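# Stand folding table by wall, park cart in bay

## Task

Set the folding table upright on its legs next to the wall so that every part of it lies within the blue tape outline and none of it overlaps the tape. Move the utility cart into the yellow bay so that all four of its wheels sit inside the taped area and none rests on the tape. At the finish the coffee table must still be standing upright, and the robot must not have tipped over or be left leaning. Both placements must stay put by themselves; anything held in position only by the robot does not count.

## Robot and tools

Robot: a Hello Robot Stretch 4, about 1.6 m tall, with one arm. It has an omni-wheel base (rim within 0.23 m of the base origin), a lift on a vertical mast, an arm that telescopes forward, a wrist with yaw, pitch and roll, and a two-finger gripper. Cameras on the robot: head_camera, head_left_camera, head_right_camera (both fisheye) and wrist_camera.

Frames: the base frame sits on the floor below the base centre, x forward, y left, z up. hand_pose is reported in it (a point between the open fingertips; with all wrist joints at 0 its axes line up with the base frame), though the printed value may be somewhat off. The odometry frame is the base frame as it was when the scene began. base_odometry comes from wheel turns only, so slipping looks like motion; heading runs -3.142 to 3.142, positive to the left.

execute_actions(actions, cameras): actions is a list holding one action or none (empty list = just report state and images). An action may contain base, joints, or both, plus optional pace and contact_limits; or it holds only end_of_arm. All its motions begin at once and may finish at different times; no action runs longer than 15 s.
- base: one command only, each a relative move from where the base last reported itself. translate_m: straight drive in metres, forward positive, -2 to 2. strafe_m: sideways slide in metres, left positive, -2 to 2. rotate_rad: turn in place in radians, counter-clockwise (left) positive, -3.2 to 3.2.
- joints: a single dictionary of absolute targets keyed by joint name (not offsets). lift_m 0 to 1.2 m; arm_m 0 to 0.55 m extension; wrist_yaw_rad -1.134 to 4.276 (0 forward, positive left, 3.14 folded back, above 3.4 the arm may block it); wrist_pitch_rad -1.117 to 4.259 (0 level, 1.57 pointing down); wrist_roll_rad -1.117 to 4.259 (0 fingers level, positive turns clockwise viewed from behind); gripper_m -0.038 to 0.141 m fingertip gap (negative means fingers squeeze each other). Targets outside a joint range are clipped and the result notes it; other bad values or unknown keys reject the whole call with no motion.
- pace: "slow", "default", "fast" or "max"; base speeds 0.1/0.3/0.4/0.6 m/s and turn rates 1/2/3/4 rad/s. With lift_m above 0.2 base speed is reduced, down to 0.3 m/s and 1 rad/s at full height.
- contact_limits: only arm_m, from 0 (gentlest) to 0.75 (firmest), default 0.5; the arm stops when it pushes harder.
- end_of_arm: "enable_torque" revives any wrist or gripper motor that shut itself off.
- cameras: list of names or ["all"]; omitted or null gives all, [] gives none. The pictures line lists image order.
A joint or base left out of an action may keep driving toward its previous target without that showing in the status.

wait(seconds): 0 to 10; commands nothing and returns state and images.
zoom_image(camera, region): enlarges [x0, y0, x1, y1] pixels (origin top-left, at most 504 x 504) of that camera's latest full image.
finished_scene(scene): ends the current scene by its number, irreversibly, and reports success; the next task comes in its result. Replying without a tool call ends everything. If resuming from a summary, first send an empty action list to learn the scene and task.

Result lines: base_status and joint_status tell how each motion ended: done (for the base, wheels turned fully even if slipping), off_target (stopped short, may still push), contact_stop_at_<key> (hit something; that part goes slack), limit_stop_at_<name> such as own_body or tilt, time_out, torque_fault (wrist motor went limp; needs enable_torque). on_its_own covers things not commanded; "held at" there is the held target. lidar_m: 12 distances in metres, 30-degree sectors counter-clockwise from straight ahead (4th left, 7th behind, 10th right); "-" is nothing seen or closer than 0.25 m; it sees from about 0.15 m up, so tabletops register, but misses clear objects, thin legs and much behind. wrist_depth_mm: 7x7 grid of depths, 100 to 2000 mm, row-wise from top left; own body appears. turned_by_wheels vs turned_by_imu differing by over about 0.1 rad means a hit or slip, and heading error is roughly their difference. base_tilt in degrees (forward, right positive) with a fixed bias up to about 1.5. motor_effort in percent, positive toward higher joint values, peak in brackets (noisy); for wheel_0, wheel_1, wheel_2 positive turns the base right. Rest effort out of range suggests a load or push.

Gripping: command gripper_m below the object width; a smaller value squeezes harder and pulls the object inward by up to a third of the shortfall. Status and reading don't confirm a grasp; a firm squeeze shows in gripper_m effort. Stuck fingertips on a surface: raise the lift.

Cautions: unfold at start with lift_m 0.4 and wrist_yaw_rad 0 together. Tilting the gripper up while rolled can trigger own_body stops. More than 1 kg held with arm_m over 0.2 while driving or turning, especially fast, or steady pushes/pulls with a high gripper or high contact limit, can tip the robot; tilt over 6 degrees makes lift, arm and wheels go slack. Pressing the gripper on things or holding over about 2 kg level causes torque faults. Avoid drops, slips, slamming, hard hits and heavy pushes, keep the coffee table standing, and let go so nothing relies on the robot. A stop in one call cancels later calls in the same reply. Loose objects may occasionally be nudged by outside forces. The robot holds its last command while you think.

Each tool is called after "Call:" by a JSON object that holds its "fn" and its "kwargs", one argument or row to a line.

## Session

Call:
{"fn": "execute_actions", "kwargs": {
  "actions": [],
  "cameras": ["head_camera","head_left_camera"]
}}

Scene clock: 0.00 s.
base_odometry: x=+0.000 y=+0.000 heading=+0.000 (m, m, rad; odometry frame)
turned_by_wheels: +0.000 (rad since the last result)
turned_by_imu: +0.000 (rad since the last result)
base_tilt: forward=-0.5 right=+0.1 (deg)
lidar_m: 1.82 1.69 1.05 0.69 0.64 0.67 0.85 0.79 0.81 1.03 1.43 1.41
base_status: not commanded
joint_positions: lift_m=+0.227 arm_m=+0.000 wrist_yaw_rad=+3.130 wrist_pitch_rad=-0.007 wrist_roll_rad=+0.010 gripper_m=+0.057
joint_status: not commanded
motor_effort: lift_m=+18 arm_m=-1 wrist_yaw_rad=-2 wrist_pitch_rad=-6 wrist_roll_rad=+0 gripper_m=-3 wheel_0=+0 wheel_1=+0 wheel_2=+0 (%)
hand_pose: x=-0.1165 y=+0.0909 z=+0.4074 quat_wxyz=(+0.006, +0.004, +0.005, +1.000) (m; base frame)
wrist_depth_mm: - 139 247 1138 904 723 603 / - 115 140 1118 917 715 603 / - 117 141 1138 917 715 609 / 143 142 217 1138 904 715 603 / 221 917 1008 1160 878 715 609 / 232 946 198 1138 195 699 597 / 235 931 976 120 854 668 609
pictures: head_camera, head_left_camera
Images, in order (width x height): head_camera 420x560, head_left_camera 420x672.

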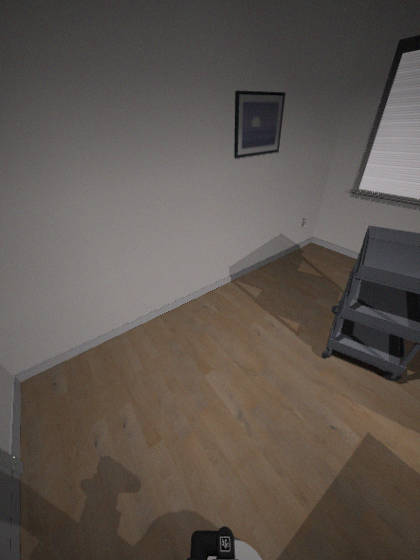

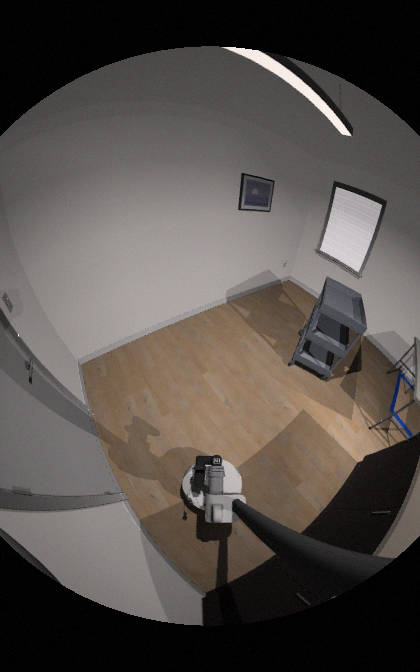

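Call:
{"fn": "execute_actions", "kwargs": {
  "actions": [
    {"base":{"rotate_rad":-1.05}}
  ],
  "cameras": ["head_camera","head_left_camera"]
}}

Scene clock: 4.13 s.
base_odometry: x=+0.000 y=+0.000 heading=-1.049 (m, m, rad; odometry frame)
turned_by_wheels: -1.049 (rad since the last result)
turned_by_imu: -1.069 (rad since the last result)
base_tilt: forward=-0.5 right=+0.2 (deg)
lidar_m: 1.45 1.38 1.83 1.68 1.04 0.69 0.66 0.67 0.85 0.77 0.81 1.05
base_status: done
joint_positions: lift_m=+0.227 arm_m=+0.000 wrist_yaw_rad=+3.130 wrist_pitch_rad=-0.007 wrist_roll_rad=+0.010 gripper_m=+0.057
joint_status: not commanded
motor_effort: lift_m=+18(18) arm_m=+0(0) wrist_yaw_rad=-1(2) wrist_pitch_rad=-7(6) wrist_roll_rad=-1(0) gripper_m=-1(2) wheel_0=+4(7) wheel_1=+5(9) wheel_2=+5(10) (%)
hand_pose: x=-0.1165 y=+0.0909 z=+0.4074 quat_wxyz=(+0.006, +0.004, +0.005, +1.000) (m; base frame)
wrist_depth_mm: - 139 246 798 798 809 831 / - 115 140 809 809 820 820 / - 116 141 798 798 820 820 / 143 141 216 809 798 820 831 / 220 788 798 798 809 831 842 / 231 788 198 798 195 831 842 / 233 778 788 120 820 820 842
pictures: head_camera, head_left_camera
Images, in order (width x height): head_camera 420x560, head_left_camera 420x672.

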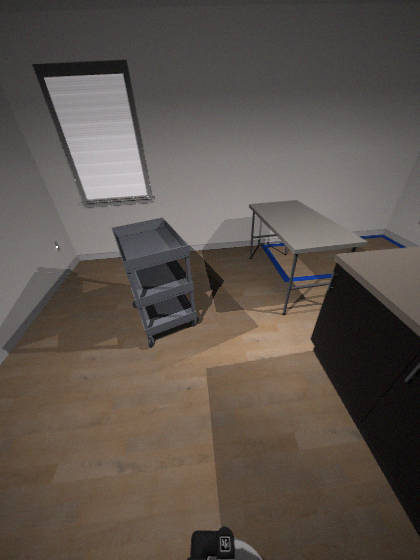

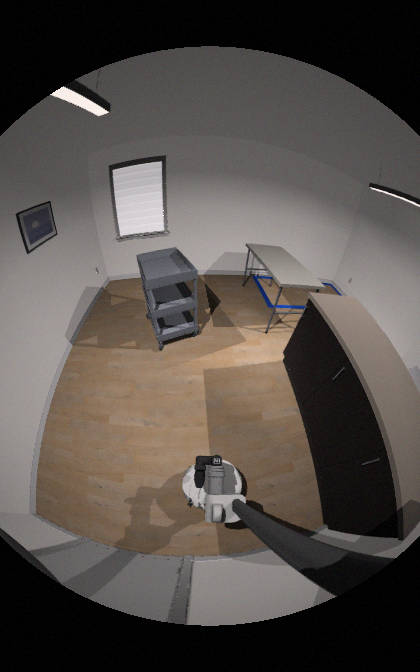

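Call:
{"fn": "execute_actions", "kwargs": {
  "actions": [
    {"base":{"rotate_rad":0.07}}
  ],
  "cameras": []
}}

Call:
{"fn": "execute_actions", "kwargs": {
  "actions": [
    {"base":{"strafe_m":-0.25}}
  ],
  "cameras": []
}}

Call:
{"fn": "execute_actions", "kwargs": {
  "actions": [
    {"base":{"translate_m":1.6}}
  ],
  "cameras": []
}}

Call:
{"fn": "execute_actions", "kwargs": {
  "actions": [
    {"base":{"rotate_rad":-1.55}}
  ],
  "cameras": ["head_camera"]
}}

Scene clock: 10.83 s.
base_odometry: x=+0.000 y=+0.000 heading=-0.980 (m, m, rad; odometry frame)
turned_by_wheels: +0.069 (rad since the last result)
turned_by_imu: +0.069 (rad since the last result)
base_tilt: forward=-0.3 right=+0.0 (deg)
lidar_m: 1.42 1.39 1.77 1.68 1.01 0.66 0.64 0.69 0.82 0.80 0.82 1.13
base_status: done
joint_positions: lift_m=+0.227 arm_m=+0.000 wrist_yaw_rad=+3.130 wrist_pitch_rad=-0.007 wrist_roll_rad=+0.010 gripper_m=+0.057
joint_status: not commanded
motor_effort: lift_m=+18(18) arm_m=-1(0) wrist_yaw_rad=-2(2) wrist_pitch_rad=-6(6) wrist_roll_rad=+1(1) gripper_m=-2(1) wheel_0=-3(2) wheel_1=-4(7) wheel_2=-4(14) (%)
hand_pose: x=-0.1165 y=+0.0909 z=+0.4074 quat_wxyz=(+0.006, +0.004, +0.005, +1.000) (m; base frame)
wrist_depth_mm: - 139 247 788 778 778 768 / - 115 140 809 778 778 768 / - 117 141 809 778 788 788 / 143 141 216 809 788 788 788 / 220 798 809 809 798 788 788 / 231 798 198 820 195 798 788 / 233 788 809 120 798 798 798
pictures: none
No camera images: the call's "cameras" was empty. Leave "cameras" out to get every camera's image.

Scene clock: 12.97 s.
base_odometry: x=-0.207 y=-0.139 heading=-0.980 (m, m, rad; odometry frame)
turned_by_wheels: +0.000 (rad since the last result)
turned_by_imu: -0.002 (rad since the last result)
base_tilt: forward=-0.5 right=+0.0 (deg)
lidar_m: 1.51 1.47 2.03 1.94 0.97 0.70 0.66 0.66 0.58 0.54 0.57 0.77
base_status: done
joint_positions: lift_m=+0.227 arm_m=+0.000 wrist_yaw_rad=+3.130 wrist_pitch_rad=-0.007 wrist_roll_rad=+0.010 gripper_m=+0.057
joint_status: not commanded
motor_effort: lift_m=+18(18) arm_m=-1(1) wrist_yaw_rad=-2(2) wrist_pitch_rad=-7(7) wrist_roll_rad=+1(0) gripper_m=-2(1) wheel_0=+1(8) wheel_1=-3(14) wheel_2=+0(1) (%)
hand_pose: x=-0.1165 y=+0.0909 z=+0.4074 quat_wxyz=(+0.006, +0.004, +0.005, +1.000) (m; base frame)
wrist_depth_mm: - 139 247 778 788 768 768 / - 115 140 798 798 768 778 / - 116 141 798 798 759 778 / 143 141 217 788 788 788 778 / 220 798 798 798 798 778 778 / 231 798 199 798 195 788 778 / 234 778 798 121 798 778 788
pictures: none
No camera images: the call's "cameras" was empty. Leave "cameras" out to get every camera's image.

Scene clock: 19.80 s.
base_odometry: x=+0.684 y=-1.468 heading=-0.980 (m, m, rad; odometry frame)
turned_by_wheels: +0.000 (rad since the last result)
turned_by_imu: -0.001 (rad since the last result)
base_tilt: forward=-0.5 right=+0.0 (deg)
lidar_m: 1.45 1.50 0.42 0.33 0.36 2.38 2.25 0.77 0.66 0.43 0.44 0.59
base_status: done
joint_positions: lift_m=+0.227 arm_m=+0.000 wrist_yaw_rad=+3.130 wrist_pitch_rad=-0.007 wrist_roll_rad=+0.010 gripper_m=+0.057
joint_status: not commanded
motor_effort: lift_m=+18(18) arm_m=-1(0) wrist_yaw_rad=-2(1) wrist_pitch_rad=-7(6) wrist_roll_rad=-1(1) gripper_m=-2(1) wheel_0=+3(7) wheel_1=+3(9) wheel_2=-1(13) (%)
hand_pose: x=-0.1165 y=+0.0909 z=+0.4074 quat_wxyz=(+0.006, +0.004, +0.005, +1.000) (m; base frame)
wrist_depth_mm: - 139 247 - - - - / - 115 140 - - - - / - 117 141 - - - - / 143 141 216 - - - - / 220 1366 - - - - - / 232 1336 199 1430 195 1464 1464 / 233 931 976 120 976 891 991
pictures: none
No camera images: the call's "cameras" was empty. Leave "cameras" out to get every camera's image.

Scene clock: 21.83 s.
base_odometry: x=+0.684 y=-1.468 heading=-2.529 (m, m, rad; odometry frame)
turned_by_wheels: -1.549 (rad since the last result)
turned_by_imu: -1.577 (rad since the last result)
base_tilt: forward=-0.4 right=+0.0 (deg)
lidar_m: 0.43 0.47 0.59 1.45 1.51 0.41 0.35 0.39 2.34 2.17 0.72 0.67
base_status: done
joint_positions: lift_m=+0.227 arm_m=+0.000 wrist_yaw_rad=+3.130 wrist_pitch_rad=-0.007 wrist_roll_rad=+0.010 gripper_m=+0.057
joint_status: not commanded
motor_effort: lift_m=+18(18) arm_m=-1(1) wrist_yaw_rad=-1(2) wrist_pitch_rad=-6(7) wrist_roll_rad=+0(1) gripper_m=-2(2) wheel_0=+2(10) wheel_1=+3(12) wheel_2=+4(15) (%)
hand_pose: x=-0.1165 y=+0.0909 z=+0.4074 quat_wxyz=(+0.006, +0.004, +0.005, +1.000) (m; base frame)
wrist_depth_mm: - 139 248 741 741 741 - / - 115 140 - - - - / - 117 141 521 580 654 1983 / 143 142 216 - - - - / 220 - - - - - 1983 / 231 1430 199 976 195 809 1499 / 233 917 559 120 591 609 1008
pictures: head_camera
Images, in order (width x height): head_camera 420x560.

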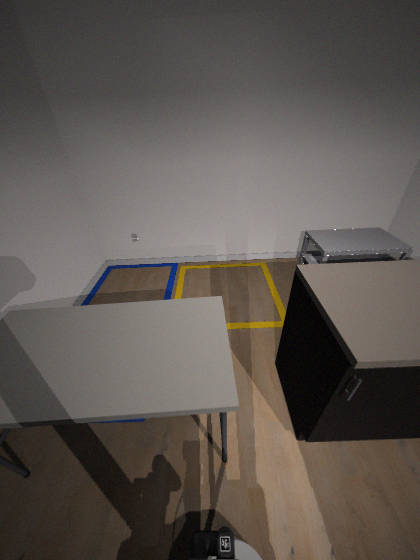

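Call:
{"fn": "execute_actions", "kwargs": {
  "actions": [
    {"base":{"strafe_m":0.06}}
  ],
  "cameras": []
}}

Call:
{"fn": "execute_actions", "kwargs": {
  "actions": [
    {"base":{"translate_m":0.3},"pace":"slow"}
  ],
  "cameras": []
}}

Call:
{"fn": "execute_actions", "kwargs": {
  "actions": [
    {"base":{"translate_m":1.3}}
  ],
  "cameras": []
}}

Call:
{"fn": "execute_actions", "kwargs": {
  "actions": [
    {"base":{"strafe_m":0.4}}
  ],
  "cameras": ["head_left_camera"]
}}

Call:
{"fn": "execute_actions", "kwargs": {
  "actions": [
    {"base":{"translate_m":-0.3}}
  ],
  "cameras": []
}}

Call:
{"fn": "execute_actions", "kwargs": {
  "actions": [
    {"base":{"strafe_m":-0.6}}
  ],
  "cameras": []
}}

Call:
{"fn": "execute_actions", "kwargs": {
  "actions": [
    {"base":{"translate_m":0.55}}
  ],
  "cameras": []
}}

Call:
{"fn": "execute_actions", "kwargs": {
  "actions": [
    {"base":{"rotate_rad":1.55}}
  ],
  "cameras": ["head_camera"]
}}

Scene clock: 31.67 s.
base_odometry: x=+0.719 y=-1.517 heading=-2.529 (m, m, rad; odometry frame)
turned_by_wheels: +0.000 (rad since the last result)
turned_by_imu: -0.001 (rad since the last result)
base_tilt: forward=-0.5 right=+0.2 (deg)
lidar_m: 0.43 0.46 0.61 1.40 1.46 0.46 0.37 0.36 2.40 2.18 0.69 0.74
base_status: done
joint_positions: lift_m=+0.227 arm_m=+0.000 wrist_yaw_rad=+3.130 wrist_pitch_rad=-0.007 wrist_roll_rad=+0.010 gripper_m=+0.057
joint_status: not commanded
motor_effort: lift_m=+18(18) arm_m=-1(0) wrist_yaw_rad=-2(1) wrist_pitch_rad=-6(6) wrist_roll_rad=-1(0) gripper_m=-2(1) wheel_0=-3(17) wheel_1=+2(10) wheel_2=+0(5) (%)
hand_pose: x=-0.1165 y=+0.0909 z=+0.4074 quat_wxyz=(+0.006, +0.004, +0.005, +1.000) (m; base frame)
wrist_depth_mm: - 140 247 741 732 750 - / - 115 140 - - - - / - 117 141 549 603 - - / 143 141 216 - - - 1983 / 220 - - - - - 1983 / 231 917 199 976 195 809 1499 / 233 480 517 120 609 634 1008
pictures: none
No camera images: the call's "cameras" was empty. Leave "cameras" out to get every camera's image.

Scene clock: 35.97 s.
base_odometry: x=+0.474 y=-1.689 heading=-2.529 (m, m, rad; odometry frame)
turned_by_wheels: +0.000 (rad since the last result)
turned_by_imu: -0.001 (rad since the last result)
base_tilt: forward=-0.2 right=+0.1 (deg)
lidar_m: 0.25 0.25 0.25 0.52 1.48 0.78 0.63 0.86 2.38 0.84 0.53 0.25
base_status: done
joint_positions: lift_m=+0.227 arm_m=+0.000 wrist_yaw_rad=+3.130 wrist_pitch_rad=-0.007 wrist_roll_rad=+0.010 gripper_m=+0.057
joint_status: not commanded
motor_effort: lift_m=+18(18) arm_m=-1(1) wrist_yaw_rad=-2(2) wrist_pitch_rad=-6(8) wrist_roll_rad=-1(0) gripper_m=-2(3) wheel_0=+6(9) wheel_1=+6(8) wheel_2=-7(12) (%)
hand_pose: x=-0.1165 y=+0.0909 z=+0.4074 quat_wxyz=(+0.006, +0.004, +0.005, +1.000) (m; base frame)
wrist_depth_mm: - 140 248 842 917 - 1983 / - 115 140 1138 1160 - 1983 / - 117 141 - - - - / 143 142 216 - 1366 - 1983 / 221 - 1255 - - - 1983 / 231 1430 198 854 195 1430 1499 / 233 946 878 120 991 891 991
pictures: none
No camera images: the call's "cameras" was empty. Leave "cameras" out to get every camera's image.

Scene clock: 41.77 s.
base_odometry: x=-0.589 y=-2.437 heading=-2.528 (m, m, rad; odometry frame)
turned_by_wheels: +0.001 (rad since the last result)
turned_by_imu: +0.002 (rad since the last result)
base_tilt: forward=-0.6 right=+0.1 (deg)
lidar_m: 0.25 0.25 0.25 0.25 0.25 0.25 0.25 0.71 0.67 1.80 0.25 0.25
base_status: done
joint_positions: lift_m=+0.227 arm_m=+0.000 wrist_yaw_rad=+3.130 wrist_pitch_rad=-0.007 wrist_roll_rad=+0.010 gripper_m=+0.057
joint_status: not commanded
motor_effort: lift_m=+18(18) arm_m=+0(0) wrist_yaw_rad=-1(0) wrist_pitch_rad=-7(7) wrist_roll_rad=+0(1) gripper_m=-2(0) wheel_0=+5(10) wheel_1=+5(11) wheel_2=-4(25) (%)
hand_pose: x=-0.1165 y=+0.0909 z=+0.4074 quat_wxyz=(+0.006, +0.004, +0.005, +1.000) (m; base frame)
wrist_depth_mm: - 139 247 - - 574 580 / - 115 140 - - - 1863 / - 117 141 - - - - / 142 141 217 - - - - / 220 1229 - - - - 1983 / 231 1205 199 1430 195 1464 1464 / 233 931 991 120 991 891 1025
pictures: none
No camera images: the call's "cameras" was empty. Leave "cameras" out to get every camera's image.

Scene clock: 44.43 s.
base_odometry: x=-0.359 y=-2.764 heading=-2.528 (m, m, rad; odometry frame)
turned_by_wheels: +0.000 (rad since the last result)
turned_by_imu: +0.001 (rad since the last result)
base_tilt: forward=-0.4 right=+0.1 (deg)
lidar_m: 0.25 0.25 0.25 0.25 0.25 0.25 0.25 1.29 0.97 1.83 0.25 0.25
base_status: done
joint_positions: lift_m=+0.227 arm_m=+0.000 wrist_yaw_rad=+3.130 wrist_pitch_rad=-0.007 wrist_roll_rad=+0.010 gripper_m=+0.057
joint_status: not commanded
motor_effort: lift_m=+18(18) arm_m=-1(0) wrist_yaw_rad=-1(2) wrist_pitch_rad=-7(8) wrist_roll_rad=-1(2) gripper_m=-1(3) wheel_0=-3(11) wheel_1=+6(15) wheel_2=+0(4) (%)
hand_pose: x=-0.1165 y=+0.0909 z=+0.4074 quat_wxyz=(+0.006, +0.004, +0.005, +1.000) (m; base frame)
wrist_depth_mm: - 139 247 - 574 580 580 / - 115 140 - - - 1464 / - 116 141 - - - 1430 / 143 142 216 - - - 1464 / 220 - - - - - 1397 / 232 1430 198 1430 195 1464 1366 / 234 917 976 120 960 878 1008
pictures: head_left_camera
Images, in order (width x height): head_left_camera 420x672.

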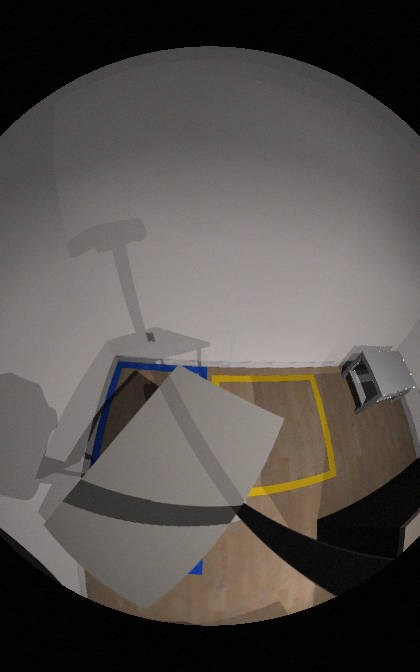

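Scene clock: 46.90 s.
base_odometry: x=-0.114 y=-2.591 heading=-2.528 (m, m, rad; odometry frame)
turned_by_wheels: +0.000 (rad since the last result)
turned_by_imu: -0.001 (rad since the last result)
base_tilt: forward=-0.6 right=+0.0 (deg)
lidar_m: 0.25 0.25 0.25 0.25 0.25 0.25 1.70 1.71 0.91 0.86 1.71 0.25
base_status: done
joint_positions: lift_m=+0.227 arm_m=+0.000 wrist_yaw_rad=+3.130 wrist_pitch_rad=-0.007 wrist_roll_rad=+0.010 gripper_m=+0.057
joint_status: not commanded
motor_effort: lift_m=+18(18) arm_m=-1(1) wrist_yaw_rad=-1(1) wrist_pitch_rad=-7(8) wrist_roll_rad=+1(0) gripper_m=-1(1) wheel_0=-3(10) wheel_1=-5(8) wheel_2=+4(11) (%)
hand_pose: x=-0.1165 y=+0.0909 z=+0.4074 quat_wxyz=(+0.006, +0.004, +0.005, +1.000) (m; base frame)
wrist_depth_mm: - 139 247 - - - 1464 / - 115 140 - - - 1499 / - 117 141 - - - 1430 / 142 141 216 - - - 1430 / 220 - 1921 - - - 1464 / 232 1430 199 1464 195 1336 1281 / 232 931 976 120 991 459 1008
pictures: none
No camera images: the call's "cameras" was empty. Leave "cameras" out to get every camera's image.

Scene clock: 50.23 s.
base_odometry: x=-0.459 y=-2.101 heading=-2.528 (m, m, rad; odometry frame)
turned_by_wheels: +0.000 (rad since the last result)
turned_by_imu: -0.003 (rad since the last result)
base_tilt: forward=-0.5 right=-0.1 (deg)
lidar_m: 1.41 0.57 0.54 0.57 0.81 1.93 1.66 0.41 0.33 0.69 1.21 1.37
base_status: done
joint_positions: lift_m=+0.227 arm_m=+0.000 wrist_yaw_rad=+3.130 wrist_pitch_rad=-0.007 wrist_roll_rad=+0.010 gripper_m=+0.057
joint_status: not commanded
motor_effort: lift_m=+18(17) arm_m=-1(1) wrist_yaw_rad=-1(2) wrist_pitch_rad=-6(6) wrist_roll_rad=+0(0) gripper_m=-1(3) wheel_0=+2(11) wheel_1=-2(14) wheel_2=+0(1) (%)
hand_pose: x=-0.1165 y=+0.0909 z=+0.4074 quat_wxyz=(+0.006, +0.004, +0.005, +1.000) (m; base frame)
wrist_depth_mm: - 139 247 - - - - / - 115 140 - - - - / - 117 141 - - - - / 143 141 217 - - - - / 220 788 - - 1983 - - / 231 798 199 1430 195 1464 1464 / 233 699 991 121 1008 904 1025
pictures: none
No camera images: the call's "cameras" was empty. Leave "cameras" out to get every camera's image.

Scene clock: 53.57 s.
base_odometry: x=-0.909 y=-2.417 heading=-2.528 (m, m, rad; odometry frame)
turned_by_wheels: +0.000 (rad since the last result)
turned_by_imu: -0.001 (rad since the last result)
base_tilt: forward=-0.2 right=+0.0 (deg)
lidar_m: 0.86 0.89 0.31 0.30 0.40 1.16 1.16 0.78 1.02 0.96 1.00 0.92
base_status: done
joint_positions: lift_m=+0.227 arm_m=+0.000 wrist_yaw_rad=+3.130 wrist_pitch_rad=-0.007 wrist_roll_rad=+0.010 gripper_m=+0.057
joint_status: not commanded
motor_effort: lift_m=+18(18) arm_m=-1(1) wrist_yaw_rad=-1(1) wrist_pitch_rad=-6(7) wrist_roll_rad=+1(1) gripper_m=-2(2) wheel_0=+3(4) wheel_1=+5(9) wheel_2=-3(11) (%)
hand_pose: x=-0.1165 y=+0.0909 z=+0.4074 quat_wxyz=(+0.006, +0.004, +0.005, +1.000) (m; base frame)
wrist_depth_mm: - 140 247 - - - - / - 115 140 - - - - / - 116 141 - - - - / 143 141 217 - - - - / 220 866 1308 - - - - / 231 866 199 1430 195 1430 1499 / 233 878 1008 121 991 878 1025
pictures: none
No camera images: the call's "cameras" was empty. Leave "cameras" out to get every camera's image.

Scene clock: 55.60 s.
base_odometry: x=-0.909 y=-2.418 heading=-0.978 (m, m, rad; odometry frame)
turned_by_wheels: +1.549 (rad since the last result)
turned_by_imu: +1.576 (rad since the last result)
base_tilt: forward=-0.5 right=+0.0 (deg)
lidar_m: 0.31 0.40 1.04 1.29 0.78 1.01 0.96 0.96 0.90 0.84 0.88 0.30
base_status: done
joint_positions: lift_m=+0.227 arm_m=+0.000 wrist_yaw_rad=+3.130 wrist_pitch_rad=-0.007 wrist_roll_rad=+0.010 gripper_m=+0.057
joint_status: not commanded
motor_effort: lift_m=+18(17) arm_m=-1(1) wrist_yaw_rad=-1(2) wrist_pitch_rad=-7(7) wrist_roll_rad=-1(1) gripper_m=-2(1) wheel_0=-2(11) wheel_1=-4(8) wheel_2=-3(10) (%)
hand_pose: x=-0.1165 y=+0.0909 z=+0.4074 quat_wxyz=(+0.006, +0.004, +0.005, +1.000) (m; base frame)
wrist_depth_mm: - 139 246 - - - 960 / - 115 140 - - 1430 960 / - 117 141 - - 1430 960 / 143 141 217 - - 1430 946 / 221 1708 1537 - - 1430 946 / 232 1182 199 1430 195 1336 960 / 233 931 976 120 991 891 904
pictures: head_camera
Images, in order (width x height): head_camera 420x560.

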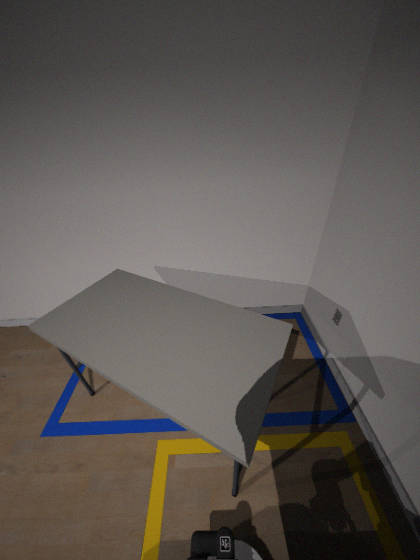

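Call:
{"fn": "execute_actions", "kwargs": {
  "actions": [
    {"base":{"translate_m":0.92},"pace":"slow"}
  ],
  "cameras": []
}}

Call:
{"fn": "execute_actions", "kwargs": {
  "actions": [
    {"base":{"translate_m":-0.85}}
  ],
  "cameras": ["head_camera"]
}}

Call:
{"fn": "execute_actions", "kwargs": {
  "actions": [
    {"base":{"strafe_m":0.8},"joints":{"lift_m":0.4,"wrist_yaw_rad":0,"gripper_m":0.14}}
  ],
  "cameras": ["wrist_camera"]
}}

action 0: "base": translate_m = 0.92 would last too long for one action: at the pace "slow" translate_m can be at most 0.766 in either direction: name a faster pace, or command the rest in another action

Scene clock: 65.30 s.
base_odometry: x=-1.383 y=-1.712 heading=-0.979 (m, m, rad; odometry frame)
turned_by_wheels: +0.000 (rad since the last result)
turned_by_imu: -0.003 (rad since the last result)
base_tilt: forward=-0.5 right=+0.0 (deg)
lidar_m: 1.14 1.46 0.72 0.67 0.71 0.95 1.23 0.35 0.26 0.45 0.92 1.24
base_status: done
joint_positions: lift_m=+0.227 arm_m=+0.000 wrist_yaw_rad=+3.130 wrist_pitch_rad=-0.007 wrist_roll_rad=+0.010 gripper_m=+0.057
joint_status: not commanded
motor_effort: lift_m=+18(18) arm_m=-1(1) wrist_yaw_rad=-2(1) wrist_pitch_rad=-8(7) wrist_roll_rad=+1(1) gripper_m=-2(1) wheel_0=-4(7) wheel_1=-5(9) wheel_2=+3(16) (%)
hand_pose: x=-0.1165 y=+0.0909 z=+0.4074 quat_wxyz=(+0.006, +0.004, +0.005, +1.000) (m; base frame)
wrist_depth_mm: - 140 247 1366 1366 1336 917 / - 115 140 1366 1366 1366 904 / - 117 141 1397 1366 1366 904 / 143 141 217 1397 1366 1308 904 / 220 1397 1430 1397 1430 1366 904 / 232 991 198 1397 194 1281 904 / 233 759 991 120 1008 891 891
pictures: head_camera
Images, in order (width x height): head_camera 420x560.

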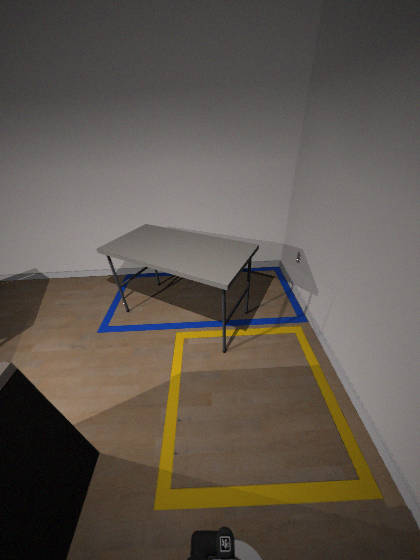

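Scene clock: 68.63 s.
base_odometry: x=-0.883 y=-1.375 heading=-0.963 (m, m, rad; odometry frame)
turned_by_wheels: +0.016 (rad since the last result)
turned_by_imu: -0.104 (rad since the last result)
base_tilt: forward=-0.6 right=+0.0 (deg)
lidar_m: 1.27 0.34 0.25 0.25 0.25 0.26 0.52 1.21 0.79 0.73 1.40 1.26
base_status: strafe_m contact_stop (by the wheels' count: +0.603 of +0.800)
joint_positions: lift_m=+0.400 arm_m=+0.000 wrist_yaw_rad=+0.000 wrist_pitch_rad=-0.007 wrist_roll_rad=+0.010 gripper_m=+0.140
joint_status: all done
on_its_own: the wheels are slack since a contact_stop
motor_effort: lift_m=+18(20) arm_m=-1(1) wrist_yaw_rad=-1(20) wrist_pitch_rad=-7(12) wrist_roll_rad=+0(0) gripper_m=+2(2) wheel_0=+0(33) wheel_1=+0(37) wheel_2=+0(4) (%)
hand_pose: x=+0.4594 y=-0.0874 z=+0.5803 quat_wxyz=(+1.000, +0.005, -0.004, +0.000) (m; base frame)
wrist_depth_mm: - - - - - - 1661 / - - - - - - 1661 / - - - - - - 1661 / - - - - - - 1661 / - - - - - 1983 1661 / 1983 1618 1708 1921 1708 198 1661 / 1336 1336 1366 127 1336 1281 1366
pictures: wrist_camera
Images, in order (width x height): wrist_camera 616x392.

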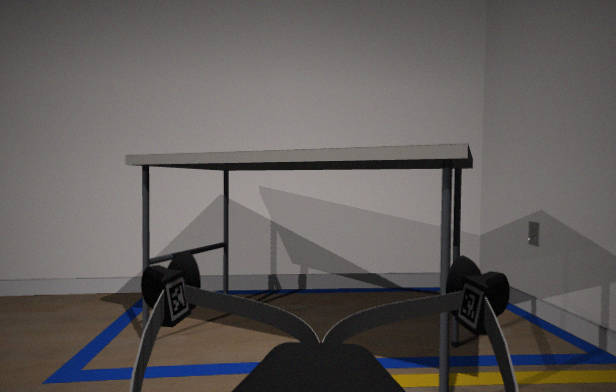

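Oops. Recover: strafe back, fix heading, fold wrist.

Call:
{"fn": "execute_actions", "kwargs": {
  "actions": [
    {"base":{"strafe_m":-0.45},"joints":{"wrist_yaw_rad":3.14}}
  ],
  "cameras": []
}}

Call:
{"fn": "execute_actions", "kwargs": {
  "actions": [
    {"base":{"rotate_rad":0.13},"joints":{"lift_m":0.2}}
  ],
  "cameras": []
}}

Call:
{"fn": "execute_actions", "kwargs": {
  "actions": [
    {"base":{"translate_m":0.8}}
  ],
  "cameras": ["head_camera"]
}}

Scene clock: 75.47 s.
base_odometry: x=-1.252 y=-1.632 heading=-0.963 (m, m, rad; odometry frame)
turned_by_wheels: +0.000 (rad since the last result)
turned_by_imu: -0.003 (rad since the last result)
base_tilt: forward=-0.5 right=+0.1 (deg)
lidar_m: 1.17 1.37 0.71 0.61 0.66 0.83 1.20 0.49 0.32 0.29 0.93 1.21
base_status: done
joint_positions: lift_m=+0.400 arm_m=+0.000 wrist_yaw_rad=+3.140 wrist_pitch_rad=-0.007 wrist_roll_rad=+0.010 gripper_m=+0.140
joint_status: all done
motor_effort: lift_m=+18(18) arm_m=-1(1) wrist_yaw_rad=+0(5) wrist_pitch_rad=-7(7) wrist_roll_rad=+1(1) gripper_m=+1(0) wheel_0=+3(10) wheel_1=-2(12) wheel_2=+0(1) (%)
hand_pose: x=-0.1174 y=+0.0880 z=+0.5803 quat_wxyz=(+0.001, +0.004, +0.005, +1.000) (m; base frame)
wrist_depth_mm: - 139 157 1366 1397 1397 1430 / - 111 139 1336 1397 1430 750 / - 116 140 1336 1397 1060 750 / 143 141 202 1397 1397 1060 759 / 220 1042 1366 1397 1397 991 759 / 228 1042 1366 1397 1397 198 750 / 228 1205 1336 127 1397 1042 750
pictures: none
No camera images: the call's "cameras" was empty. Leave "cameras" out to get every camera's image.

Scene clock: 77.37 s.
base_odometry: x=-1.252 y=-1.632 heading=-0.834 (m, m, rad; odometry frame)
turned_by_wheels: +0.129 (rad since the last result)
turned_by_imu: +0.131 (rad since the last result)
base_tilt: forward=-0.4 right=+0.1 (deg)
lidar_m: 1.17 1.56 0.67 0.63 0.66 0.93 1.20 0.41 0.29 0.41 0.98 1.35
base_status: done
joint_positions: lift_m=+0.200 arm_m=+0.000 wrist_yaw_rad=+3.140 wrist_pitch_rad=-0.007 wrist_roll_rad=+0.010 gripper_m=+0.140
joint_status: all done
motor_effort: lift_m=+15(14) arm_m=-1(1) wrist_yaw_rad=-1(1) wrist_pitch_rad=-6(7) wrist_roll_rad=-1(0) gripper_m=+0(0) wheel_0=-4(7) wheel_1=-3(7) wheel_2=-5(9) (%)
hand_pose: x=-0.1174 y=+0.0880 z=+0.3805 quat_wxyz=(+0.001, +0.004, +0.005, +1.000) (m; base frame)
wrist_depth_mm: - 139 157 1336 1336 1336 891 / - 111 139 1336 1366 1308 878 / - 116 140 1336 1336 1366 878 / 143 141 201 1366 1336 1336 878 / 219 1430 1336 1366 1366 1229 866 / 227 842 1098 1308 1160 198 866 / 229 904 917 127 931 904 854
pictures: none
No camera images: the call's "cameras" was empty. Leave "cameras" out to get every camera's image.

Scene clock: 81.50 s.
base_odometry: x=-0.714 y=-2.224 heading=-0.833 (m, m, rad; odometry frame)
turned_by_wheels: +0.000 (rad since the last result)
turned_by_imu: -0.001 (rad since the last result)
base_tilt: forward=-0.4 right=+0.2 (deg)
lidar_m: 0.40 0.58 2.36 0.84 0.68 0.94 1.12 0.92 0.98 0.93 0.97 0.41
base_status: done
joint_positions: lift_m=+0.200 arm_m=+0.000 wrist_yaw_rad=+3.140 wrist_pitch_rad=-0.007 wrist_roll_rad=+0.010 gripper_m=+0.140
joint_status: not commanded
motor_effort: lift_m=+15(15) arm_m=+0(1) wrist_yaw_rad=-1(1) wrist_pitch_rad=-7(6) wrist_roll_rad=+1(0) gripper_m=+2(0) wheel_0=+4(5) wheel_1=+3(9) wheel_2=-2(14) (%)
hand_pose: x=-0.1174 y=+0.0880 z=+0.3805 quat_wxyz=(+0.001, +0.004, +0.005, +1.000) (m; base frame)
wrist_depth_mm: - 139 157 - - - 891 / - 111 139 - - 1366 904 / - 116 140 - - 1336 878 / 143 141 201 - - 1366 878 / 220 1366 1863 - - 1281 878 / 227 1160 1138 1366 1138 199 878 / 229 917 917 127 931 878 842
pictures: head_camera
Images, in order (width x height): head_camera 420x560.

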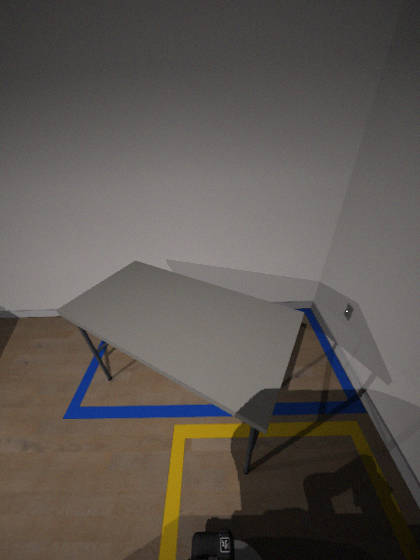

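Call:
{"fn": "execute_actions", "kwargs": {
  "actions": [
    {"base":{"strafe_m":-0.1}}
  ],
  "cameras": []
}}

Call:
{"fn": "execute_actions", "kwargs": {
  "actions": [
    {"base":{"translate_m":0.7},"pace":"slow"}
  ],
  "cameras": []
}}

Call:
{"fn": "execute_actions", "kwargs": {
  "actions": [
    {"base":{"translate_m":0.32},"pace":"slow"}
  ],
  "cameras": []
}}

Call:
{"fn": "execute_actions", "kwargs": {
  "actions": [
    {"base":{"translate_m":-0.85}}
  ],
  "cameras": ["head_camera"]
}}

Call:
{"fn": "execute_actions", "kwargs": {
  "actions": [
    {"base":{"strafe_m":0.8},"joints":{"lift_m":0.4,"wrist_yaw_rad":0,"gripper_m":0.14}}
  ],
  "cameras": ["wrist_camera"]
}}

Scene clock: 89.33 s.
base_odometry: x=-0.788 y=-2.291 heading=-0.833 (m, m, rad; odometry frame)
turned_by_wheels: +0.000 (rad since the last result)
turned_by_imu: -0.002 (rad since the last result)
base_tilt: forward=-0.4 right=+0.2 (deg)
lidar_m: 0.39 0.50 1.37 0.81 0.78 1.04 0.90 0.91 0.88 0.83 0.88 0.60
base_status: done
joint_positions: lift_m=+0.200 arm_m=+0.000 wrist_yaw_rad=+3.140 wrist_pitch_rad=-0.007 wrist_roll_rad=+0.010 gripper_m=+0.140
joint_status: not commanded
motor_effort: lift_m=+15(15) arm_m=-1(1) wrist_yaw_rad=-1(1) wrist_pitch_rad=-7(7) wrist_roll_rad=+1(0) gripper_m=+1(2) wheel_0=+1(9) wheel_1=-3(11) wheel_2=+0(2) (%)
hand_pose: x=-0.1174 y=+0.0880 z=+0.3805 quat_wxyz=(+0.001, +0.004, +0.005, +1.000) (m; base frame)
wrist_depth_mm: - 139 157 - - - 1042 / - 111 139 - - 1756 1042 / - 116 140 - - 1618 1025 / 143 141 201 - - 1618 1042 / 220 1618 1618 - - 1464 1025 / 227 1138 1042 1308 1182 199 1042 / 229 931 931 127 946 891 946
pictures: none
No camera images: the call's "cameras" was empty. Leave "cameras" out to get every camera's image.

Scene clock: 97.63 s.
base_odometry: x=-0.318 y=-2.809 heading=-0.833 (m, m, rad; odometry frame)
turned_by_wheels: +0.000 (rad since the last result)
turned_by_imu: -0.003 (rad since the last result)
base_tilt: forward=-0.5 right=+0.1 (deg)
lidar_m: 0.25 0.25 0.25 2.30 1.29 1.17 1.59 1.19 0.87 0.81 0.25 0.25
base_status: done
joint_positions: lift_m=+0.200 arm_m=+0.000 wrist_yaw_rad=+3.140 wrist_pitch_rad=-0.007 wrist_roll_rad=+0.010 gripper_m=+0.140
joint_status: not commanded
motor_effort: lift_m=+15(15) arm_m=-1(1) wrist_yaw_rad=-1(1) wrist_pitch_rad=-6(7) wrist_roll_rad=+1(1) gripper_m=+1(0) wheel_0=+5(11) wheel_1=+4(10) wheel_2=-10(9) (%)
hand_pose: x=-0.1174 y=+0.0880 z=+0.3805 quat_wxyz=(+0.001, +0.004, +0.005, +1.000) (m; base frame)
wrist_depth_mm: - 139 157 - - - 1042 / - 111 139 - - 1756 1042 / - 116 140 - - 1576 1042 / 143 141 201 - - 1618 1042 / 219 1756 1921 - - 1464 1042 / 227 1255 1138 1366 1160 198 1042 / 228 917 931 127 931 891 976
pictures: none
No camera images: the call's "cameras" was empty. Leave "cameras" out to get every camera's image.

Scene clock: 102.10 s.
base_odometry: x=-0.103 y=-3.045 heading=-0.833 (m, m, rad; odometry frame)
turned_by_wheels: +0.000 (rad since the last result)
turned_by_imu: -0.002 (rad since the last result)
base_tilt: forward=-0.6 right=-0.2 (deg)
lidar_m: 0.25 0.25 0.25 0.25 1.78 1.43 1.90 1.21 0.87 0.25 0.25 0.25
base_status: done
joint_positions: lift_m=+0.200 arm_m=+0.000 wrist_yaw_rad=+3.140 wrist_pitch_rad=-0.007 wrist_roll_rad=+0.010 gripper_m=+0.140
joint_status: not commanded
motor_effort: lift_m=+15(15) arm_m=+0(1) wrist_yaw_rad=-1(0) wrist_pitch_rad=-7(6) wrist_roll_rad=-1(1) gripper_m=+2(1) wheel_0=+5(6) wheel_1=+7(9) wheel_2=-9(18) (%)
hand_pose: x=-0.1174 y=+0.0880 z=+0.3805 quat_wxyz=(+0.001, +0.004, +0.005, +1.000) (m; base frame)
wrist_depth_mm: - 139 157 - - - - / - 111 139 - - 1756 1308 / - 116 140 - - 1618 1308 / 143 141 201 - - 1618 1308 / 220 1808 - - - 1464 1336 / 227 1229 1138 1336 1160 199 1308 / 229 931 931 127 946 904 960
pictures: none
No camera images: the call's "cameras" was empty. Leave "cameras" out to get every camera's image.

Scene clock: 106.43 s.
base_odometry: x=-0.674 y=-2.416 heading=-0.833 (m, m, rad; odometry frame)
turned_by_wheels: +0.000 (rad since the last result)
turned_by_imu: -0.002 (rad since the last result)
base_tilt: forward=-0.5 right=+0.1 (deg)
lidar_m: 0.78 0.85 1.26 2.24 0.84 1.07 1.07 1.11 0.87 0.82 0.86 0.80
base_status: done
joint_positions: lift_m=+0.200 arm_m=+0.000 wrist_yaw_rad=+3.140 wrist_pitch_rad=-0.007 wrist_roll_rad=+0.010 gripper_m=+0.140
joint_status: not commanded
motor_effort: lift_m=+16(16) arm_m=-1(0) wrist_yaw_rad=-1(0) wrist_pitch_rad=-8(8) wrist_roll_rad=+1(1) gripper_m=+3(0) wheel_0=-3(13) wheel_1=-5(9) wheel_2=+3(12) (%)
hand_pose: x=-0.1174 y=+0.0880 z=+0.3805 quat_wxyz=(+0.001, +0.004, +0.005, +1.000) (m; base frame)
wrist_depth_mm: - 140 156 - - - 1042 / - 111 139 - - 1708 1042 / - 116 140 - - 1618 1042 / 143 141 201 - - 1618 1025 / 220 1618 1576 - - 1464 1025 / 227 1229 1160 1308 1160 198 1025 / 228 931 917 127 946 891 946
pictures: head_camera
Images, in order (width x height): head_camera 420x560.

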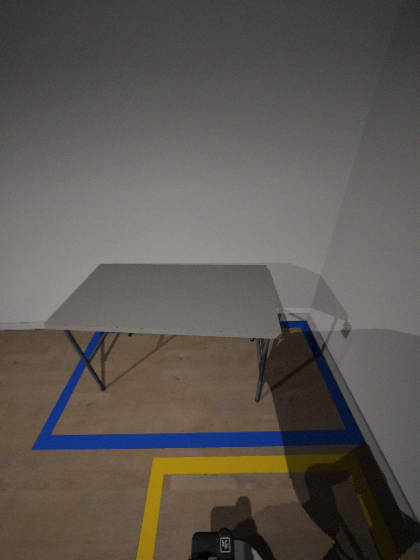

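Scene clock: 110.43 s.
base_odometry: x=-0.082 y=-1.879 heading=-0.833 (m, m, rad; odometry frame)
turned_by_wheels: +0.000 (rad since the last result)
turned_by_imu: +0.001 (rad since the last result)
base_tilt: forward=-0.3 right=+0.1 (deg)
lidar_m: 0.84 1.59 1.62 1.40 0.56 0.37 0.36 1.43 1.49 1.61 1.12 0.87
base_status: done
joint_positions: lift_m=+0.400 arm_m=+0.000 wrist_yaw_rad=+0.000 wrist_pitch_rad=-0.007 wrist_roll_rad=+0.010 gripper_m=+0.140
joint_status: all done
motor_effort: lift_m=+20(19) arm_m=-1(1) wrist_yaw_rad=-4(8) wrist_pitch_rad=-6(8) wrist_roll_rad=+1(1) gripper_m=+1(0) wheel_0=-2(12) wheel_1=+2(13) wheel_2=+0(0) (%)
hand_pose: x=+0.4594 y=-0.0873 z=+0.5801 quat_wxyz=(+1.000, +0.005, -0.004, +0.000) (m; base frame)
wrist_depth_mm: 1366 1336 1336 1308 1281 1308 1281 / 1366 1336 1336 1336 1308 1308 1281 / 1366 1366 1336 788 768 750 585 / 1366 1366 1366 1308 1308 1308 1308 / 1397 1366 1336 1366 1366 1336 1308 / 1397 1397 699 1366 1308 198 1308 / 1336 1336 1308 127 1336 1281 1308
pictures: wrist_camera
Images, in order (width x height): wrist_camera 616x392.

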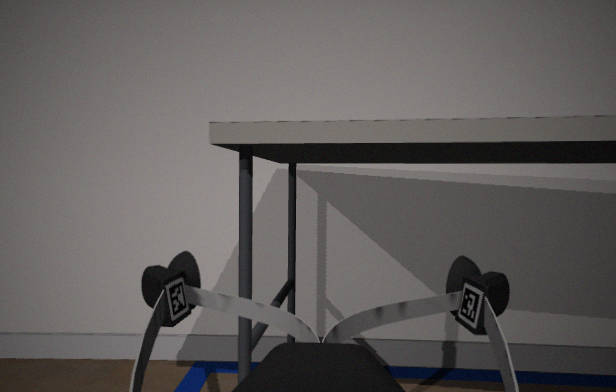

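Call:
{"fn": "execute_actions", "kwargs": {
  "actions": [
    {"base":{"strafe_m":0.14}}
  ],
  "cameras": []
}}

Call:
{"fn": "execute_actions", "kwargs": {
  "actions": [
    {"base":{"translate_m":0.3},"joints":{"arm_m":0.18}}
  ],
  "cameras": ["wrist_camera"]
}}

Scene clock: 115.93 s.
base_odometry: x=+0.021 y=-1.784 heading=-0.833 (m, m, rad; odometry frame)
turned_by_wheels: +0.000 (rad since the last result)
turned_by_imu: -0.001 (rad since the last result)
base_tilt: forward=-0.4 right=+0.0 (deg)
lidar_m: 0.85 1.60 1.46 1.26 0.55 0.38 0.36 0.38 1.53 1.78 1.16 0.87
base_status: done
joint_positions: lift_m=+0.400 arm_m=+0.000 wrist_yaw_rad=+0.000 wrist_pitch_rad=-0.007 wrist_roll_rad=+0.010 gripper_m=+0.140
joint_status: not commanded
motor_effort: lift_m=+20(20) arm_m=-1(1) wrist_yaw_rad=-2(3) wrist_pitch_rad=-7(6) wrist_roll_rad=-1(1) gripper_m=-1(0) wheel_0=-2(12) wheel_1=+4(14) wheel_2=+0(4) (%)
hand_pose: x=+0.4594 y=-0.0874 z=+0.5801 quat_wxyz=(+1.000, +0.005, -0.004, +0.000) (m; base frame)
wrist_depth_mm: 1336 1366 1336 1336 1281 1281 1255 / 1366 1366 1336 1336 1308 1308 1308 / 1366 1336 1366 1336 759 759 597 / 1397 1366 1366 1366 1336 1336 1281 / 1397 1336 1366 1336 1336 1336 1308 / 1366 1366 1366 1138 1336 198 1336 / 1336 1336 1336 127 1336 1281 1308
pictures: none
No camera images: the call's "cameras" was empty. Leave "cameras" out to get every camera's image.

Scene clock: 118.40 s.
base_odometry: x=+0.223 y=-2.006 heading=-0.833 (m, m, rad; odometry frame)
turned_by_wheels: +0.000 (rad since the last result)
turned_by_imu: -0.001 (rad since the last result)
base_tilt: forward=-0.5 right=+0.0 (deg)
lidar_m: 0.55 1.27 1.74 1.29 1.47 0.67 0.67 1.74 1.86 1.78 0.75 0.57
base_status: done
joint_positions: lift_m=+0.400 arm_m=+0.179 wrist_yaw_rad=+0.000 wrist_pitch_rad=-0.007 wrist_roll_rad=+0.010 gripper_m=+0.140
joint_status: all done
motor_effort: lift_m=+20(20) arm_m=+6(7) wrist_yaw_rad=-2(0) wrist_pitch_rad=-6(7) wrist_roll_rad=+0(2) gripper_m=+1(1) wheel_0=+3(7) wheel_1=+3(8) wheel_2=-3(15) (%)
hand_pose: x=+0.6383 y=-0.0874 z=+0.5801 quat_wxyz=(+1.000, +0.005, -0.004, +0.000) (m; base frame)
wrist_depth_mm: 866 854 171 169 168 168 169 / 866 866 854 208 262 260 262 / 878 866 842 210 597 585 585 / 891 878 878 213 842 842 831 / 891 866 854 715 854 842 842 / 891 878 866 206 854 199 831 / 904 891 866 127 866 842 842
pictures: wrist_camera
Images, in order (width x height): wrist_camera 616x392.

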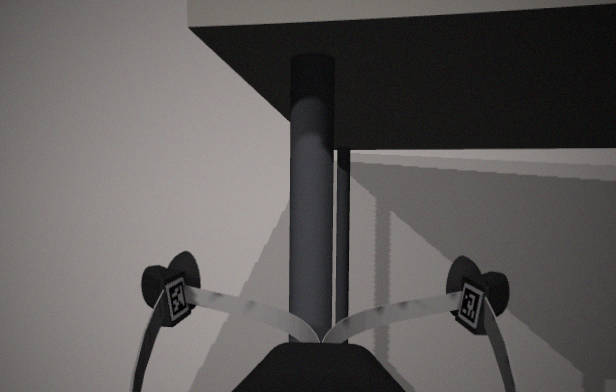

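Call:
{"fn": "execute_actions", "kwargs": {
  "actions": [
    {"joints":{"arm_m":0.2,"gripper_m":-0.02}}
  ],
  "cameras": []
}}

Call:
{"fn": "execute_actions", "kwargs": {
  "actions": [
    {"base":{"translate_m":-0.14},"pace":"slow"}
  ],
  "cameras": []
}}

Call:
{"fn": "execute_actions", "kwargs": {
  "actions": [
    {"base":{"strafe_m":-0.14},"pace":"slow"}
  ],
  "cameras": ["head_left_camera"]
}}

Scene clock: 125.53 s.
base_odometry: x=+0.223 y=-2.006 heading=-0.833 (m, m, rad; odometry frame)
turned_by_wheels: +0.000 (rad since the last result)
turned_by_imu: -0.002 (rad since the last result)
base_tilt: forward=-0.5 right=+0.1 (deg)
lidar_m: 0.54 1.28 1.77 1.28 1.47 0.70 0.67 1.76 1.85 1.76 0.73 0.58
base_status: not commanded
joint_positions: lift_m=+0.400 arm_m=+0.199 wrist_yaw_rad=+0.004 wrist_pitch_rad=-0.007 wrist_roll_rad=+0.010 gripper_m=-0.020
joint_status: all done
on_its_own: wrist_yaw_rad is at rest, and its effort (-15) is outside its rest range (-13 to +13)
motor_effort: lift_m=+20(20) arm_m=+4(7) wrist_yaw_rad=-15(20) wrist_pitch_rad=-7(8) wrist_roll_rad=+1(1) gripper_m=-12(13) wheel_0=+3(3) wheel_1=+3(3) wheel_2=-1(3) (%)
hand_pose: x=+0.6591 y=-0.0861 z=+0.5801 quat_wxyz=(+1.000, +0.005, -0.004, +0.002) (m; base frame)
wrist_depth_mm: 842 831 183 169 169 169 169 / 854 842 831 181 262 259 262 / 854 854 842 182 591 585 580 / 854 842 842 183 820 820 809 / 866 842 842 183 820 820 831 / 878 866 184 178 184 820 809 / 866 866 854 120 820 820 820
pictures: none
No camera images: the call's "cameras" was empty. Leave "cameras" out to get every camera's image.

Scene clock: 128.23 s.
base_odometry: x=+0.129 y=-1.903 heading=-0.833 (m, m, rad; odometry frame)
turned_by_wheels: +0.000 (rad since the last result)
turned_by_imu: -0.001 (rad since the last result)
base_tilt: forward=-0.5 right=+0.1 (deg)
lidar_m: 0.55 1.43 1.58 1.26 3.07 0.54 0.52 0.54 1.76 1.76 0.78 0.58
base_status: done
joint_positions: lift_m=+0.400 arm_m=+0.199 wrist_yaw_rad=+0.000 wrist_pitch_rad=-0.007 wrist_roll_rad=+0.010 gripper_m=-0.020
joint_status: not commanded
motor_effort: lift_m=+20(20) arm_m=+4(4) wrist_yaw_rad=-4(15) wrist_pitch_rad=-7(7) wrist_roll_rad=-1(1) gripper_m=-12(12) wheel_0=-5(5) wheel_1=-6(10) wheel_2=+6(7) (%)
hand_pose: x=+0.6588 y=-0.0873 z=+0.5801 quat_wxyz=(+1.000, +0.005, -0.004, +0.000) (m; base frame)
wrist_depth_mm: 976 976 198 169 168 169 169 / 1008 991 960 177 263 260 262 / 991 991 976 178 597 580 574 / 1008 1008 976 178 960 946 946 / 1025 991 976 179 960 960 946 / 1025 991 976 179 183 960 960 / 1025 991 991 121 976 960 960
pictures: none
No camera images: the call's "cameras" was empty. Leave "cameras" out to get every camera's image.

Scene clock: 130.77 s.
base_odometry: x=+0.026 y=-1.997 heading=-0.832 (m, m, rad; odometry frame)
turned_by_wheels: +0.001 (rad since the last result)
turned_by_imu: +0.001 (rad since the last result)
base_tilt: forward=-0.6 right=-0.1 (deg)
lidar_m: 0.55 1.43 1.97 1.43 3.25 0.56 0.52 1.56 1.70 1.63 0.87 0.56
base_status: done
joint_positions: lift_m=+0.400 arm_m=+0.199 wrist_yaw_rad=+0.009 wrist_pitch_rad=-0.007 wrist_roll_rad=+0.010 gripper_m=-0.020
joint_status: not commanded
on_its_own: wrist_yaw_rad is at rest, and its effort (-29) is outside its rest range (-13 to +13)
motor_effort: lift_m=+20(20) arm_m=+4(4) wrist_yaw_rad=-29(38) wrist_pitch_rad=-7(6) wrist_roll_rad=+1(1) gripper_m=-9(12) wheel_0=+12(17) wheel_1=-2(9) wheel_2=+0(3) (%)
hand_pose: x=+0.6595 y=-0.0847 z=+0.5801 quat_wxyz=(+1.000, +0.005, -0.004, +0.005) (m; base frame)
wrist_depth_mm: 991 976 171 168 169 169 170 / 1008 991 960 173 264 262 264 / 1008 1008 976 175 591 591 585 / 1008 1008 991 176 960 931 931 / 1025 1008 991 177 976 976 946 / 1025 1025 183 177 182 976 931 / 1025 1008 991 129 976 946 946
pictures: head_left_camera
Images, in order (width x height): head_left_camera 420x672.

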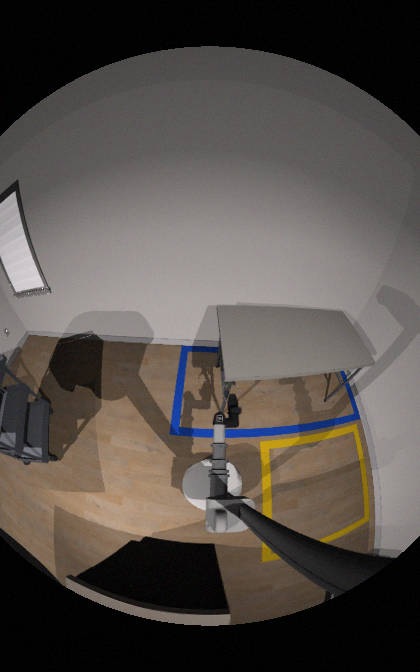

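Call:
{"fn": "execute_actions", "kwargs": {
  "actions": [
    {"joints":{"gripper_m":0.14}}
  ],
  "cameras": []
}}

Call:
{"fn": "execute_actions", "kwargs": {
  "actions": [
    {"joints":{"arm_m":0}}
  ],
  "cameras": []
}}

Call:
{"fn": "execute_actions", "kwargs": {
  "actions": [
    {"base":{"strafe_m":-1.0}}
  ],
  "cameras": ["wrist_camera"]
}}

Scene clock: 139.80 s.
base_odometry: x=+0.026 y=-1.997 heading=-0.833 (m, m, rad; odometry frame)
turned_by_wheels: -0.001 (rad since the last result)
turned_by_imu: -0.002 (rad since the last result)
base_tilt: forward=-0.4 right=+0.0 (deg)
lidar_m: 0.55 1.42 1.95 1.41 3.24 0.54 0.54 1.57 1.69 1.64 0.87 0.59
base_status: not commanded
joint_positions: lift_m=+0.400 arm_m=+0.199 wrist_yaw_rad=+0.001 wrist_pitch_rad=-0.007 wrist_roll_rad=+0.010 gripper_m=+0.140
joint_status: all done
motor_effort: lift_m=+20(20) arm_m=+4(4) wrist_yaw_rad=-3(28) wrist_pitch_rad=-6(7) wrist_roll_rad=+0(0) gripper_m=+2(8) wheel_0=+6(12) wheel_1=-2(2) wheel_2=+0(0) (%)
hand_pose: x=+0.6588 y=-0.0873 z=+0.5801 quat_wxyz=(+1.000, +0.005, -0.004, +0.000) (m; base frame)
wrist_depth_mm: 991 991 171 169 169 169 169 / 991 1008 342 175 263 263 262 / 991 991 976 176 591 591 585 / 991 991 976 178 960 946 960 / 1008 1008 991 179 976 960 960 / 1008 991 976 175 976 199 976 / 1042 1008 991 127 976 960 946
pictures: none
No camera images: the call's "cameras" was empty. Leave "cameras" out to get every camera's image.

Scene clock: 141.50 s.
base_odometry: x=+0.026 y=-1.997 heading=-0.833 (m, m, rad; odometry frame)
turned_by_wheels: +0.000 (rad since the last result)
turned_by_imu: -0.001 (rad since the last result)
base_tilt: forward=-0.3 right=-0.2 (deg)
lidar_m: 0.55 1.41 1.95 1.42 3.23 0.54 0.52 1.57 1.71 1.62 0.87 0.59
base_status: not commanded
joint_positions: lift_m=+0.400 arm_m=+0.001 wrist_yaw_rad=+0.000 wrist_pitch_rad=-0.007 wrist_roll_rad=+0.010 gripper_m=+0.140
joint_status: all done
motor_effort: lift_m=+20(20) arm_m=-6(6) wrist_yaw_rad=-1(3) wrist_pitch_rad=-7(7) wrist_roll_rad=+1(0) gripper_m=+2(1) wheel_0=+5(6) wheel_1=-2(2) wheel_2=+0(0) (%)
hand_pose: x=+0.4605 y=-0.0874 z=+0.5801 quat_wxyz=(+1.000, +0.005, -0.004, +0.000) (m; base frame)
wrist_depth_mm: 1205 1205 1160 1182 1138 1138 1118 / 1205 1205 1205 329 332 334 336 / 1205 1182 1160 469 580 574 564 / 1229 1182 1182 1182 1138 1138 1138 / 1205 1205 1182 1205 1182 1160 1138 / 1229 1205 1182 1160 1182 199 1160 / 1205 1205 1205 127 1160 1160 1160
pictures: none
No camera images: the call's "cameras" was empty. Leave "cameras" out to get every camera's image.

Scene clock: 146.17 s.
base_odometry: x=-0.714 y=-2.670 heading=-0.833 (m, m, rad; odometry frame)
turned_by_wheels: +0.000 (rad since the last result)
turned_by_imu: -0.006 (rad since the last result)
base_tilt: forward=-0.6 right=-0.1 (deg)
lidar_m: 0.60 0.63 0.84 2.43 1.09 1.37 1.21 0.95 0.66 0.62 0.67 0.67
base_status: done
joint_positions: lift_m=+0.400 arm_m=+0.001 wrist_yaw_rad=+0.000 wrist_pitch_rad=-0.007 wrist_roll_rad=+0.010 gripper_m=+0.140
joint_status: not commanded
motor_effort: lift_m=+19(20) arm_m=-6(6) wrist_yaw_rad=-1(2) wrist_pitch_rad=-8(7) wrist_roll_rad=-1(0) gripper_m=+1(0) wheel_0=+1(12) wheel_1=-4(11) wheel_2=+0(1) (%)
hand_pose: x=+0.4605 y=-0.0874 z=+0.5802 quat_wxyz=(+1.000, +0.005, -0.004, +0.000) (m; base frame)
wrist_depth_mm: 1182 1182 1205 1160 1160 1138 891 / 397 399 402 1182 1160 1160 878 / 634 615 591 585 462 1160 866 / 1205 1205 1182 1182 1182 1182 866 / 1229 1205 1229 1205 1182 1182 866 / 1205 1229 1229 1182 1182 198 878 / 1229 1205 1182 127 1160 1160 854
pictures: wrist_camera
Images, in order (width x height): wrist_camera 616x392.

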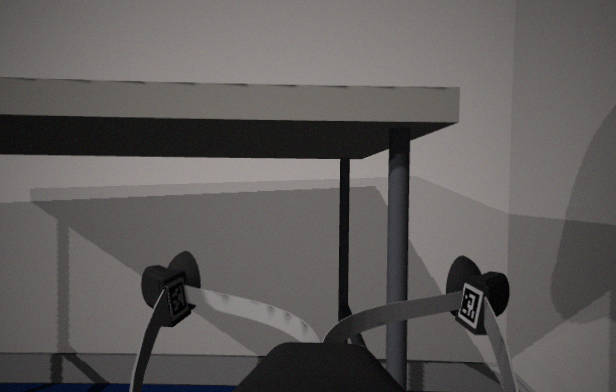

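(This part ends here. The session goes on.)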